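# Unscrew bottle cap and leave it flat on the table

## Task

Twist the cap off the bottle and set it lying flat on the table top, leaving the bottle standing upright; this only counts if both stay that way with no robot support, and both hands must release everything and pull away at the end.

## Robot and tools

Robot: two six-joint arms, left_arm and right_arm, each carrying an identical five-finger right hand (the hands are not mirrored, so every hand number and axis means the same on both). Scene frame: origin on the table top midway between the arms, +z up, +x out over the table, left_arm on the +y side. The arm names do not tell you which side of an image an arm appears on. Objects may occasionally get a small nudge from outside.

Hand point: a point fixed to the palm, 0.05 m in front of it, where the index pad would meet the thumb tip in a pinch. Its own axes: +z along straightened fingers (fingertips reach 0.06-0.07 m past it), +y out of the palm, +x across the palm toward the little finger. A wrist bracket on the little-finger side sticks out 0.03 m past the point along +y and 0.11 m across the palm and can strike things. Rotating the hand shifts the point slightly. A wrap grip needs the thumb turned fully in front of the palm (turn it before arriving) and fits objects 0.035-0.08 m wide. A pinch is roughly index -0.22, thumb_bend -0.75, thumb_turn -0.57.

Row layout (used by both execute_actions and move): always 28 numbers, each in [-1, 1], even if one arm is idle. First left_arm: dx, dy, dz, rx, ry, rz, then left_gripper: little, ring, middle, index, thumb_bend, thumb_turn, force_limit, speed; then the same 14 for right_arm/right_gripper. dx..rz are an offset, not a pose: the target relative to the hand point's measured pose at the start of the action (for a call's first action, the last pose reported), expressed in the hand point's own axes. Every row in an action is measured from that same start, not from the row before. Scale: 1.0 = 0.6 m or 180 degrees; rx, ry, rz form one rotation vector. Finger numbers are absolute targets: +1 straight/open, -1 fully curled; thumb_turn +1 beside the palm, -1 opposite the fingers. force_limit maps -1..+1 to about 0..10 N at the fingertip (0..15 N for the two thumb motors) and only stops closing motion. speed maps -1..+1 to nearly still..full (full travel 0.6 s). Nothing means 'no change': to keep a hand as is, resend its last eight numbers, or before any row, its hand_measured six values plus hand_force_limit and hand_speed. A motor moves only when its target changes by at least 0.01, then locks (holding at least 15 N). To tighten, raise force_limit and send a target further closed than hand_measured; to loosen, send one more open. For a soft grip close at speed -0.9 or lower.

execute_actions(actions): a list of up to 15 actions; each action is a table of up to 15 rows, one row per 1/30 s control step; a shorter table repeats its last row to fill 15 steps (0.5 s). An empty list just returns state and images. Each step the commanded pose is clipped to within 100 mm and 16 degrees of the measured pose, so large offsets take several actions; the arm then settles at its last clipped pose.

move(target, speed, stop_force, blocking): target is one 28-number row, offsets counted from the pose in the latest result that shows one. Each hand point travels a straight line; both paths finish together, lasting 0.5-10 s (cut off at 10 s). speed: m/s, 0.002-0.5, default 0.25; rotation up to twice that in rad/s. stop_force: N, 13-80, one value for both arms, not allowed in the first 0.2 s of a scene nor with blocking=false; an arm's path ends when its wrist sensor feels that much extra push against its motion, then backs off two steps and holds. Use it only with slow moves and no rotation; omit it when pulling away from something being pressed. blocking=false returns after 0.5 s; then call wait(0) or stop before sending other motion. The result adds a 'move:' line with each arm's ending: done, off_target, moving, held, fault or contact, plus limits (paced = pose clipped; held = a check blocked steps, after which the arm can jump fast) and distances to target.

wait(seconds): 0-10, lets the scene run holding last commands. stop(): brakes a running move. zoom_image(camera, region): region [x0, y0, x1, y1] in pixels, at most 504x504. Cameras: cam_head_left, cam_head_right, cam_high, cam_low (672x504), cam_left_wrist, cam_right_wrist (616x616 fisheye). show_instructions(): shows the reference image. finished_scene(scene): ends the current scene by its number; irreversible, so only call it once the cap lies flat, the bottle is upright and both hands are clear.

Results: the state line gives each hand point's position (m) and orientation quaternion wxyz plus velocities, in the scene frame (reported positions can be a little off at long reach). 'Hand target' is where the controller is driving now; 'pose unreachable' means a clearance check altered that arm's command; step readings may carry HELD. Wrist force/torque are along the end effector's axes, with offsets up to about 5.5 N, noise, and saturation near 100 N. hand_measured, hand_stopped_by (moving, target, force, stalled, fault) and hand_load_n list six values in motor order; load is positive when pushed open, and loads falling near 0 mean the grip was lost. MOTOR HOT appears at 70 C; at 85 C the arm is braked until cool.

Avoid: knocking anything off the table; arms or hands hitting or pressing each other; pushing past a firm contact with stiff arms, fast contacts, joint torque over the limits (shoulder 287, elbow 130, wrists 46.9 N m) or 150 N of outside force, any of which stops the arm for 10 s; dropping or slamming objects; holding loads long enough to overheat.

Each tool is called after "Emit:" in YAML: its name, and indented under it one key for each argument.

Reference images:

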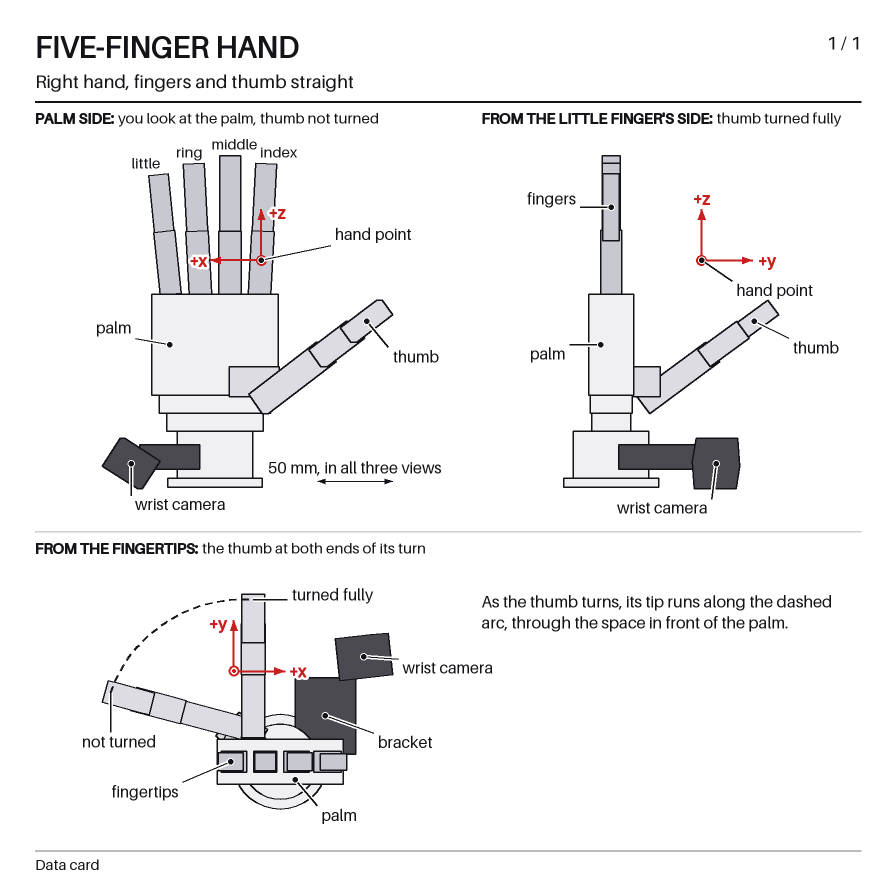

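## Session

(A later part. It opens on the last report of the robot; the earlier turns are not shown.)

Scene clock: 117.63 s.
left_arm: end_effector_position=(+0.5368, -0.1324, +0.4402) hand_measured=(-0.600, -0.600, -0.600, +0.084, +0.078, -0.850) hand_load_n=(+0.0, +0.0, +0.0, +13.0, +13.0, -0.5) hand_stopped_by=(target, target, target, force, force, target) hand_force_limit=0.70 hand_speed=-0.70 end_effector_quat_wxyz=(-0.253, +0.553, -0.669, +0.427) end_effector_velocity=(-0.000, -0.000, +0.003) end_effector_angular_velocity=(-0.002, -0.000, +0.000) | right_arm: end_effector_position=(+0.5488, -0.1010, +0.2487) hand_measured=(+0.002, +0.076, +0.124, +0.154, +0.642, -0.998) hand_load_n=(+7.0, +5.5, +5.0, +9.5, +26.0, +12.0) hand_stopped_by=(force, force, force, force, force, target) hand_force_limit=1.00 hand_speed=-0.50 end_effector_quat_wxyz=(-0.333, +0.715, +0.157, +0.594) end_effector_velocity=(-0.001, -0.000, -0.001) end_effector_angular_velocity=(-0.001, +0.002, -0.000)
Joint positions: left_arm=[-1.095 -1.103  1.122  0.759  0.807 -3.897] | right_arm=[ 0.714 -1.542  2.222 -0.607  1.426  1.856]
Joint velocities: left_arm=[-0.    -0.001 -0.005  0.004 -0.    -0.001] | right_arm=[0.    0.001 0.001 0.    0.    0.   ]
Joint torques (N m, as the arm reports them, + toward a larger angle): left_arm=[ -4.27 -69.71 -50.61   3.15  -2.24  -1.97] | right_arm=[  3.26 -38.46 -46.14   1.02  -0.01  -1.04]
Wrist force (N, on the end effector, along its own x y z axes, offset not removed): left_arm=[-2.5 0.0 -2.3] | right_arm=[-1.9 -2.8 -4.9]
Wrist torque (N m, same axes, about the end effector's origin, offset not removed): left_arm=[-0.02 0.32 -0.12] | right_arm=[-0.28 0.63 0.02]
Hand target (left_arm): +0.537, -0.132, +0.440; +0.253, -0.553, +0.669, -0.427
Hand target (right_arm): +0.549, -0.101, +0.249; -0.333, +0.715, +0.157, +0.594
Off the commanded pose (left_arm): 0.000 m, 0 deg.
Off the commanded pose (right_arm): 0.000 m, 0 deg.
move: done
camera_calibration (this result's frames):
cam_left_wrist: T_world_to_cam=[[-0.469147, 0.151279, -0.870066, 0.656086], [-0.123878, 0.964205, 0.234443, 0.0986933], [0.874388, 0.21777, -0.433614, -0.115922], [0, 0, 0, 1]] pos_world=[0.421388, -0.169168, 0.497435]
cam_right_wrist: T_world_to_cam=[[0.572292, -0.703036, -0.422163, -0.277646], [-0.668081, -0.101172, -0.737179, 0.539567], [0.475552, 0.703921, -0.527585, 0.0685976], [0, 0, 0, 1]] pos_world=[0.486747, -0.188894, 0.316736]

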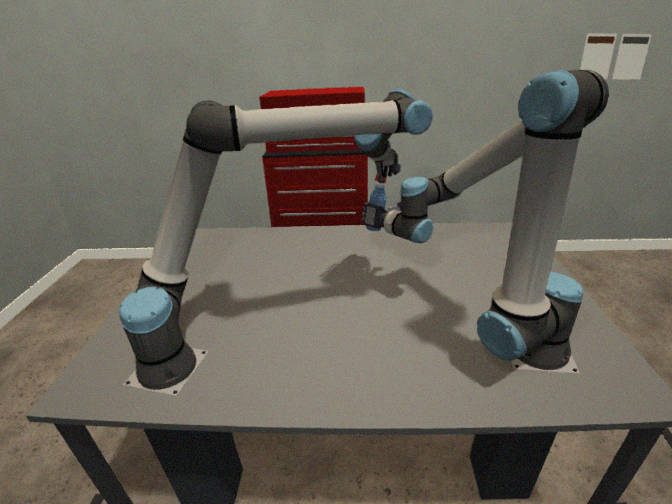

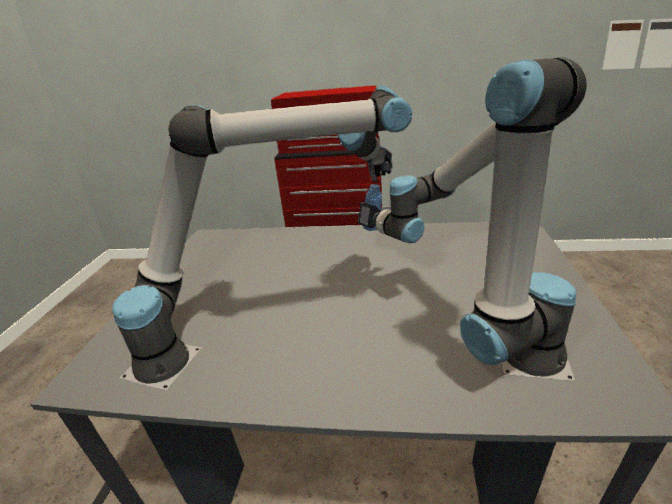

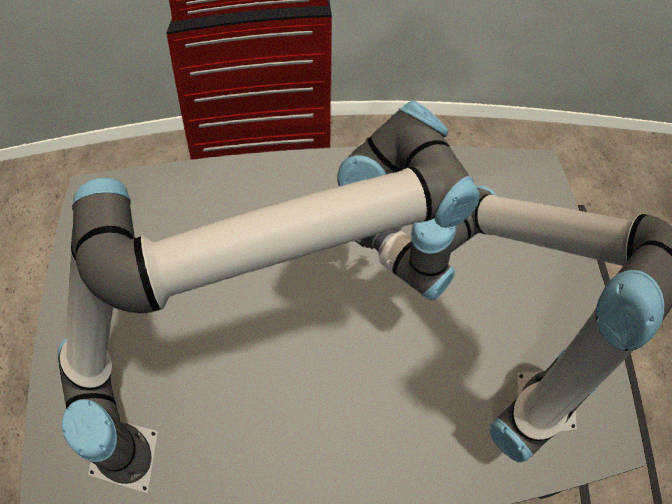

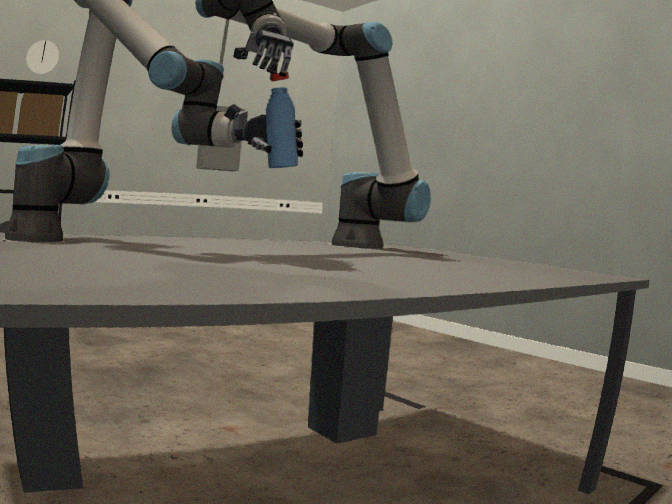

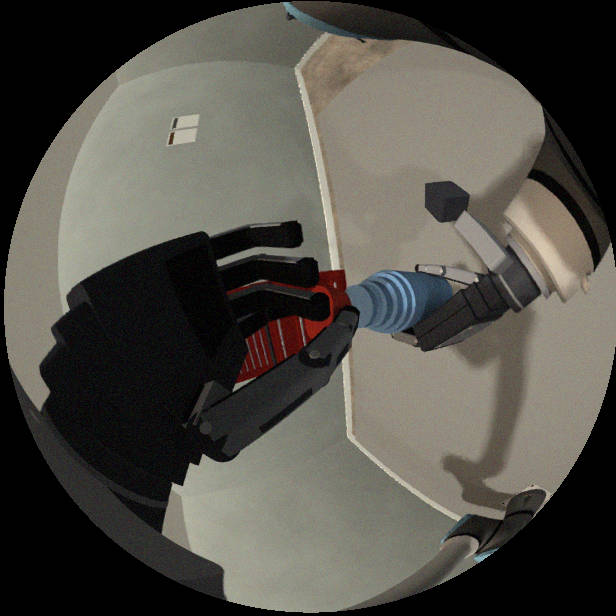

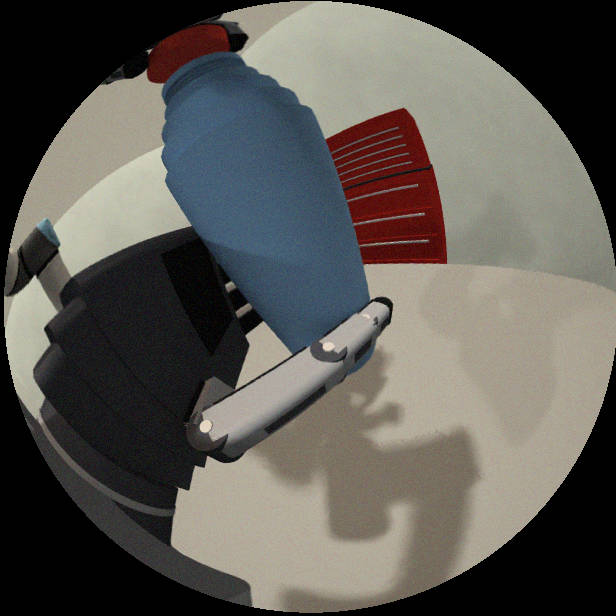

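Emit:
move:
  target: [-0.478,0.012,-0.146,0,0,0,-0.6,-0.6,-0.6,-0.45,-0.65,-0.85,0.7,-0.7,-0.302,0.092,0.022,0,0,0,-0.95,-0.95,-0.95,-0.95,-0.95,-1,1,-0.5]
  speed: 0.3

Emit:
move:
  target: [-0.087,0.553,0.330,0,0,0,-0.6,-0.6,-0.6,-0.45,-0.65,-0.85,0.7,-0.7,0,0,0,0,0,0,-0.95,-0.95,-0.95,-0.95,-0.95,-1,1,-0.5]
  speed: 0.3

Emit:
move:
  target: [-0.0067,0.0425,0.0254,0,0,0,-0.6,-0.6,-0.6,-0.45,-0.65,-0.85,0.7,-0.7,-0.048,0.0145,0.0035,0,0,0,-0.95,-0.95,-0.95,-0.95,-0.95,-1,1,-0.5]
  speed: 0.02
  stop_force: 13

Scene clock: 119.77 s.
left_arm: end_effector_position=(+0.5372, +0.1674, +0.4400) hand_measured=(-0.600, -0.600, -0.600, +0.084, +0.078, -0.850) hand_load_n=(+0.0, +0.0, +0.0, +13.0, +13.0, -0.5) hand_stopped_by=(target, target, target, force, force, target) hand_force_limit=0.70 hand_speed=-0.70 end_effector_quat_wxyz=(-0.253, +0.553, -0.669, +0.427) end_effector_velocity=(-0.000, +0.003, +0.001) end_effector_angular_velocity=(-0.000, -0.000, -0.000) | right_arm: end_effector_position=(+0.5489, -0.1013, +0.0587) hand_measured=(+0.002, +0.076, +0.124, +0.154, +0.642, -0.998) hand_load_n=(+7.0, +5.5, +5.0, +9.5, +26.0, +12.0) hand_stopped_by=(force, force, force, force, force, target) hand_force_limit=1.00 hand_speed=-0.50 end_effector_quat_wxyz=(-0.333, +0.715, +0.157, +0.594) end_effector_velocity=(-0.000, +0.000, -0.002) end_effector_angular_velocity=(+0.000, -0.000, +0.000)
Joint positions: left_arm=[-0.92  -1.533  1.654  0.56   0.938 -3.745] | right_arm=[ 0.713 -1.223  2.335 -1.04   1.425  1.855]
Joint velocities: left_arm=[ 0.002 -0.004  0.003 -0.001  0.002  0.002] | right_arm=[ 0.     0.004  0.    -0.004  0.    -0.   ]
Joint torques (N m, as the arm reports them, + toward a larger angle): left_arm=[ 10.71 -52.77 -32.46  -0.77   1.68   1.09] | right_arm=[ 17.52 -34.18  -8.66  -4.87   2.99   3.5 ]
Wrist force (N, on the end effector, along its own x y z axes, offset not removed): left_arm=[0.2 1.2 -2.0] | right_arm=[-3.4 1.5 5.4]
Wrist torque (N m, same axes, about the end effector's origin, offset not removed): left_arm=[0.12 0.03 0.10] | right_arm=[-0.40 0.31 0.04]
Hand target (left_arm): +0.537, +0.168, +0.440; +0.253, -0.553, +0.669, -0.427
Hand target (right_arm): +0.549, -0.101, +0.059; -0.333, +0.715, +0.157, +0.594
Off the commanded pose (left_arm): 0.000 m, 0 deg.
Off the commanded pose (right_arm): 0.000 m, 0 deg.
move: done
camera_calibration (this result's frames):
cam_left_wrist: T_world_to_cam=[[-0.469235, 0.151333, -0.870009, 0.610735], [-0.123968, 0.964162, 0.234572, -0.190192], [0.874328, 0.217923, -0.433658, -0.181545], [0, 0, 0, 1]] pos_world=[0.421731, 0.130514, 0.497231]
cam_right_wrist: T_world_to_cam=[[0.57227, -0.703052, -0.422168, -0.358106], [-0.668126, -0.101207, -0.737133, 0.399585], [0.475516, 0.7039, -0.527645, -0.0314729], [0, 0, 0, 1]] pos_world=[0.486872, -0.189172, 0.12676]

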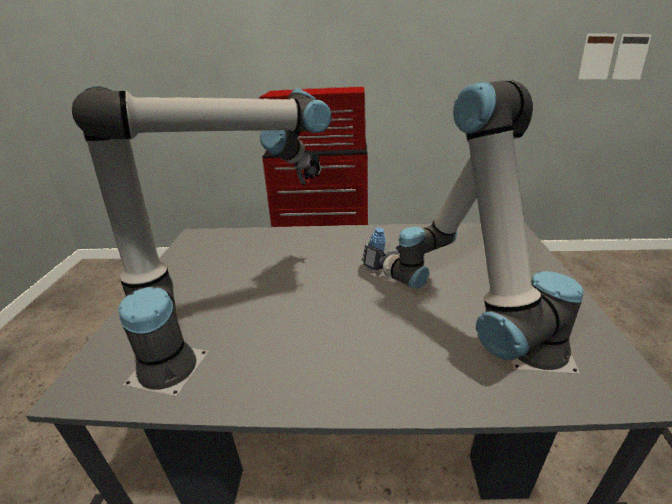

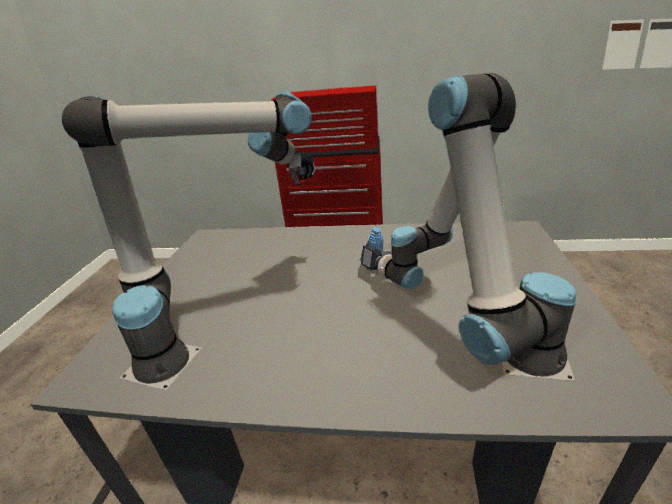

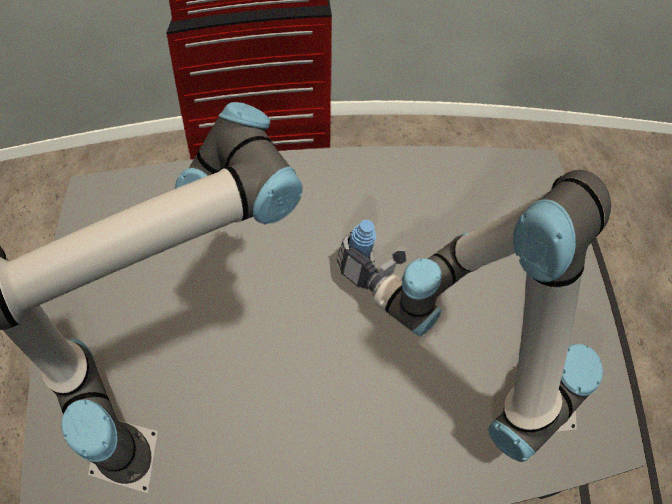

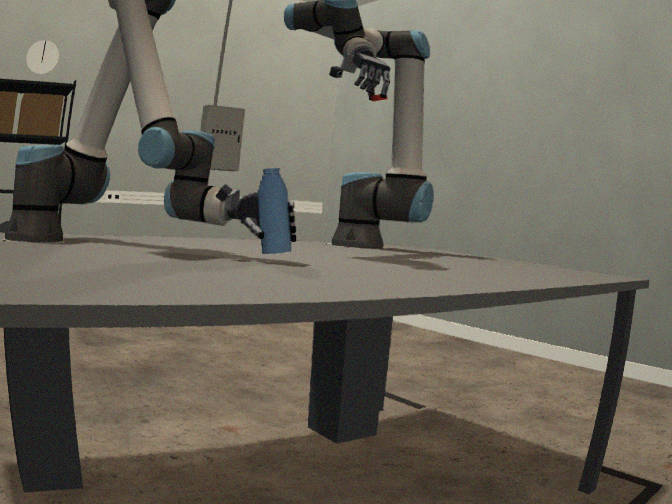

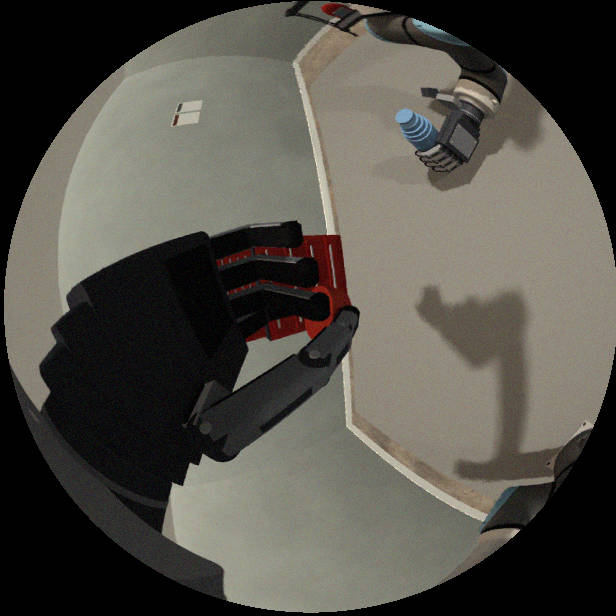

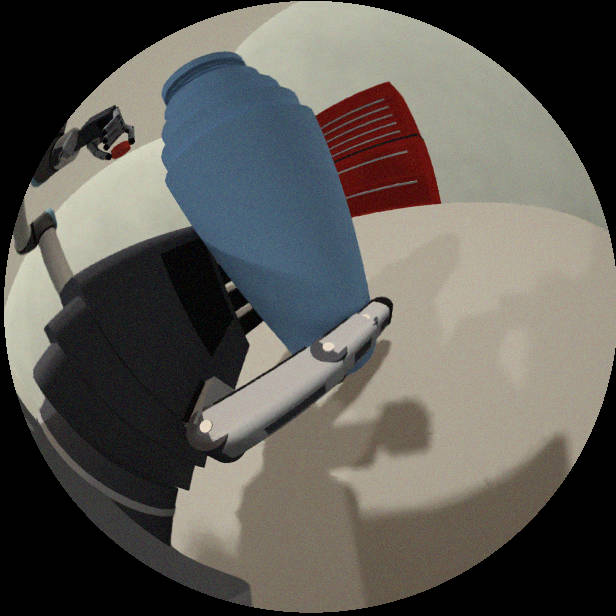

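Scene clock: 121.80 s.
left_arm: end_effector_position=(+0.5372, +0.1675, +0.0506) hand_measured=(-0.600, -0.600, -0.600, +0.084, +0.078, -0.850) hand_load_n=(+0.0, +0.0, +0.0, +13.0, +13.0, -0.5) hand_stopped_by=(target, target, target, force, force, target) hand_force_limit=0.70 hand_speed=-0.70 end_effector_quat_wxyz=(-0.253, +0.553, -0.669, +0.427) end_effector_velocity=(+0.001, -0.000, -0.002) end_effector_angular_velocity=(-0.001, -0.001, +0.001) | right_arm: end_effector_position=(+0.5489, -0.1013, +0.0587) hand_measured=(+0.002, +0.076, +0.124, +0.154, +0.642, -0.998) hand_load_n=(+7.0, +5.5, +5.0, +9.5, +26.0, +12.0) hand_stopped_by=(force, force, force, force, force, target) hand_force_limit=1.00 hand_speed=-0.50 end_effector_quat_wxyz=(-0.333, +0.715, +0.157, +0.594) end_effector_velocity=(+0.000, +0.001, +0.001) end_effector_angular_velocity=(+0.001, -0.001, +0.000)
Joint positions: left_arm=[-0.92  -1.228  2.061 -0.153  0.938 -3.745] | right_arm=[ 0.713 -1.223  2.335 -1.04   1.425  1.855]
Joint velocities: left_arm=[ 0.001  0.004 -0.    -0.006 -0.     0.001] | right_arm=[ 0.    -0.001 -0.001  0.001 -0.     0.   ]
Joint torques (N m, as the arm reports them, + toward a larger angle): left_arm=[ 11.22 -46.05 -18.82  -0.25   1.67   1.6 ] | right_arm=[  9.69 -60.47  -9.42   2.12   1.23   2.73]
Wrist force (N, on the end effector, along its own x y z axes, offset not removed): left_arm=[-0.3 0.9 -1.6] | right_arm=[-2.4 4.6 0.7]
Wrist torque (N m, same axes, about the end effector's origin, offset not removed): left_arm=[0.07 0.04 0.10] | right_arm=[0.48 0.38 0.06]
Hand target (left_arm): +0.537, +0.167, +0.050; +0.253, -0.553, +0.669, -0.427
Hand target (right_arm): +0.549, -0.101, +0.059; -0.333, +0.715, +0.157, +0.594
Off the commanded pose (left_arm): 0.001 m, 0 deg.
Off the commanded pose (right_arm): 0.000 m, 0 deg.
move: done
camera_calibration (this result's frames):
cam_left_wrist: T_world_to_cam=[[-0.469304, 0.151355, -0.869969, 0.271986], [-0.123974, 0.96415, 0.234618, -0.0990004], [0.87429, 0.217961, -0.433716, -0.350473], [0, 0, 0, 1]] pos_world=[0.421786, 0.130674, 0.107841]
cam_right_wrist: T_world_to_cam=[[0.572265, -0.703054, -0.42217, -0.3581], [-0.66813, -0.101206, -0.73713, 0.399581], [0.475516, 0.703898, -0.527648, -0.0314713], [0, 0, 0, 1]] pos_world=[0.486865, -0.189171, 0.126758]

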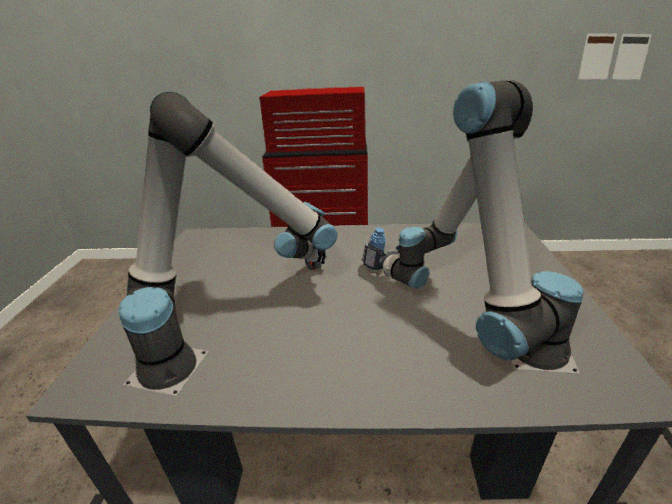

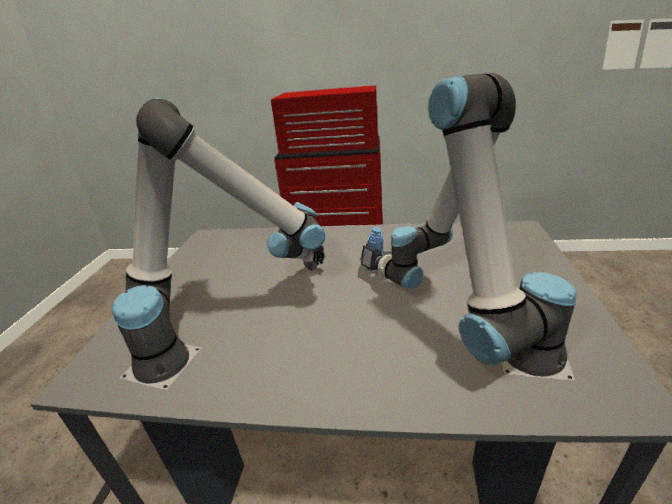

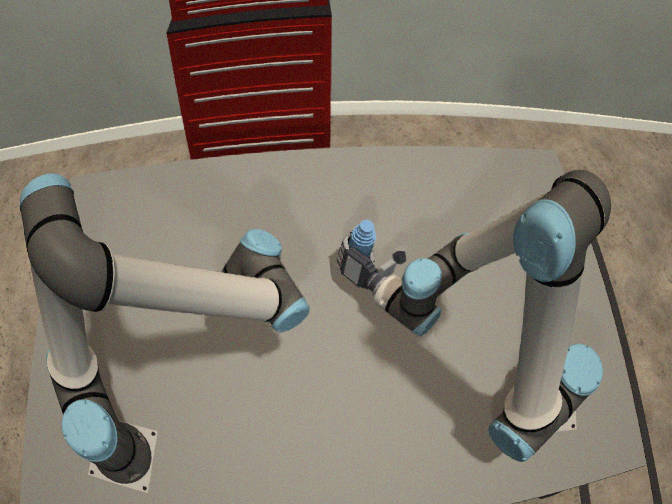

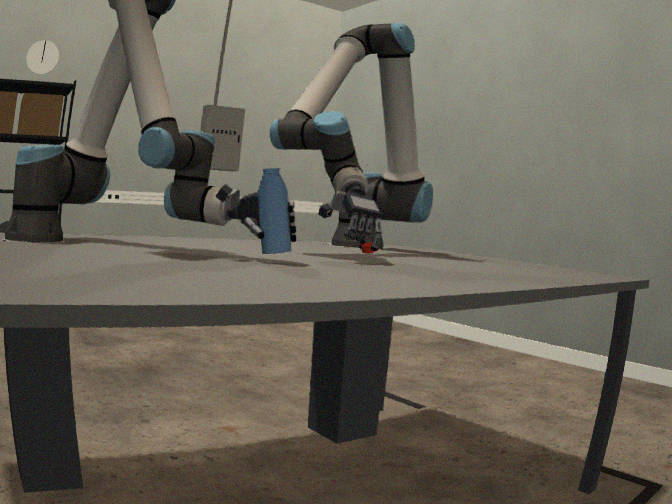

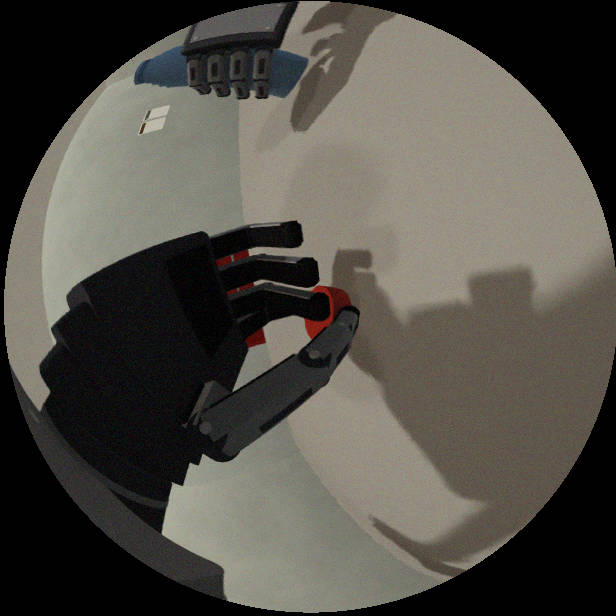

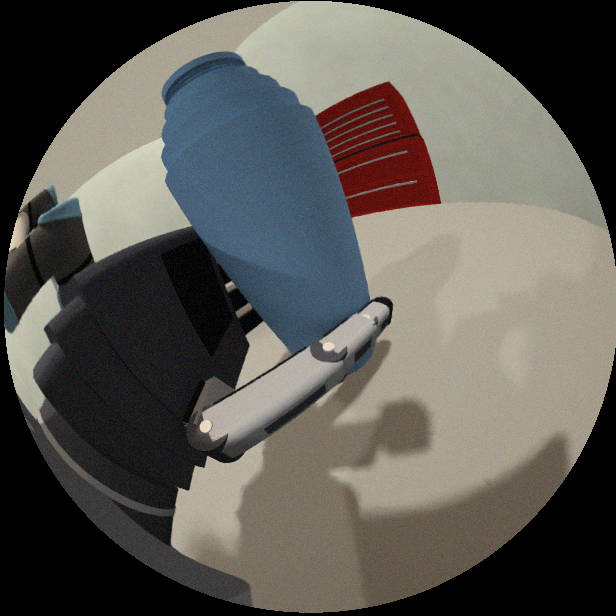

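Scene clock: 123.63 s.
left_arm: end_effector_position=(+0.5373, +0.1675, +0.0209) hand_measured=(-0.600, -0.600, -0.600, +0.084, +0.078, -0.850) hand_load_n=(+0.0, +0.0, +0.0, +12.0, +12.0, -1.5) hand_stopped_by=(target, target, target, force, force, target) hand_force_limit=0.70 hand_speed=-0.70 end_effector_quat_wxyz=(-0.253, +0.553, -0.669, +0.427) end_effector_velocity=(-0.000, +0.000, -0.003) end_effector_angular_velocity=(+0.001, +0.001, +0.000) | right_arm: end_effector_position=(+0.5488, -0.1014, +0.0381) hand_measured=(+0.004, +0.076, +0.124, +0.154, +0.642, -1.000) hand_load_n=(+6.5, +5.5, +6.0, +11.5, +24.0, +6.5) hand_stopped_by=(force, force, force, force, force, target) hand_force_limit=1.00 hand_speed=-0.50 end_effector_quat_wxyz=(-0.333, +0.715, +0.157, +0.594) end_effector_velocity=(-0.000, -0.000, +0.001) end_effector_angular_velocity=(+0.000, -0.001, -0.000)
Joint positions: left_arm=[-0.92  -1.186  2.075 -0.208  0.938 -3.745] | right_arm=[ 0.713 -1.181  2.34  -1.087  1.425  1.855]
Joint velocities: left_arm=[ 0.     0.004  0.001 -0.004  0.     0.   ] | right_arm=[-0.    -0.001  0.001 -0.001  0.    -0.   ]
Joint torques (N m, as the arm reports them, + toward a larger angle): left_arm=[ 10.46 -44.83 -16.05  -0.82   2.05  -0.59] | right_arm=[ 13.29 -59.47 -18.17   2.01   2.2    2.36]
Wrist force (N, on the end effector, along its own x y z axes, offset not removed): left_arm=[-0.5 -4.1 -5.8] | right_arm=[-3.4 -0.9 2.8]
Wrist torque (N m, same axes, about the end effector's origin, offset not removed): left_arm=[0.06 0.11 -0.06] | right_arm=[-0.58 0.43 -0.12]
Hand target (left_arm): +0.537, +0.168, +0.021; +0.253, -0.553, +0.669, -0.427
Hand target (right_arm): +0.549, -0.101, +0.038; -0.333, +0.715, +0.157, +0.594
Off the commanded pose (left_arm): 0.000 m, 0 deg.
Off the commanded pose (right_arm): 0.010 m, 0 deg.
move: contact (right_arm)
camera_calibration (this result's frames):
cam_left_wrist: T_world_to_cam=[[-0.469319, 0.151304, -0.869969, 0.246215], [-0.124007, 0.964154, 0.234582, -0.092024], [0.874278, 0.217976, -0.433733, -0.363359], [0, 0, 0, 1]] pos_world=[0.421818, 0.130676, 0.0781855]
cam_right_wrist: T_world_to_cam=[[0.572223, -0.703082, -0.42218, -0.366744], [-0.668208, -0.101263, -0.73705, 0.384375], [0.475456, 0.703862, -0.52775, -0.0422113], [0, 0, 0, 1]] pos_world=[0.486772, -0.189217, 0.106194]

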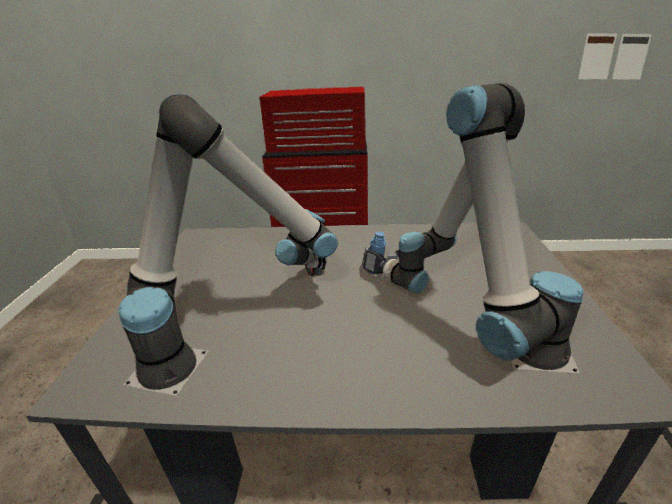

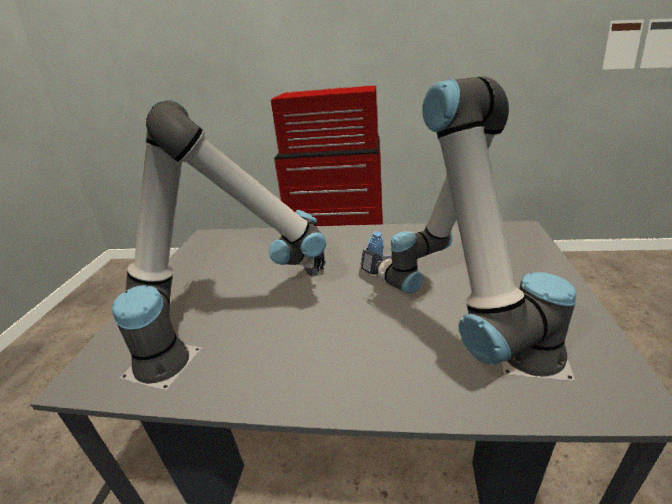

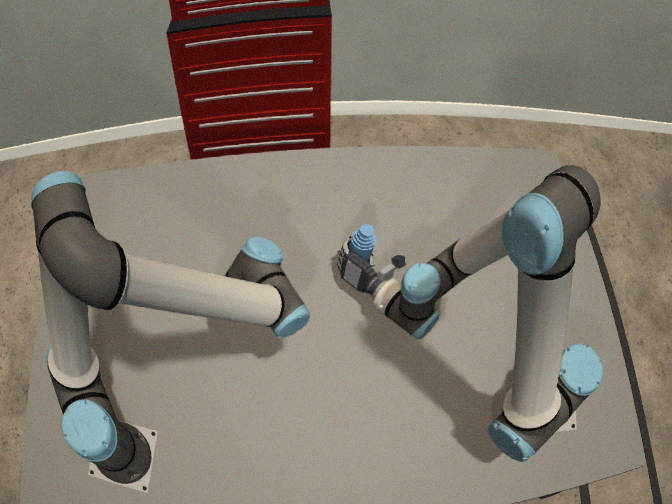

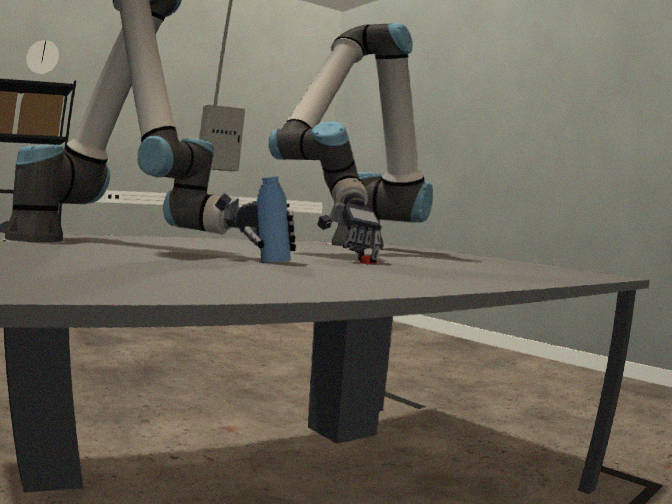

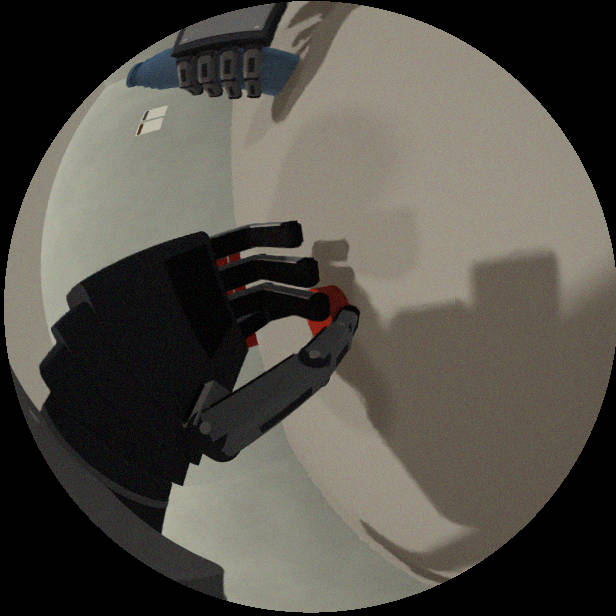

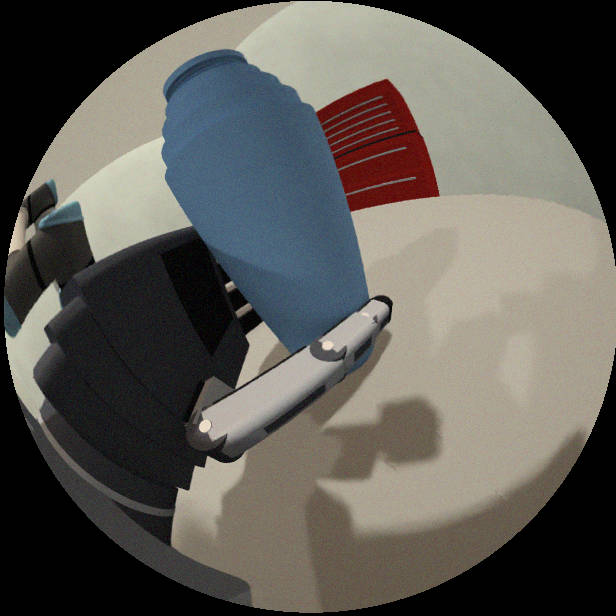

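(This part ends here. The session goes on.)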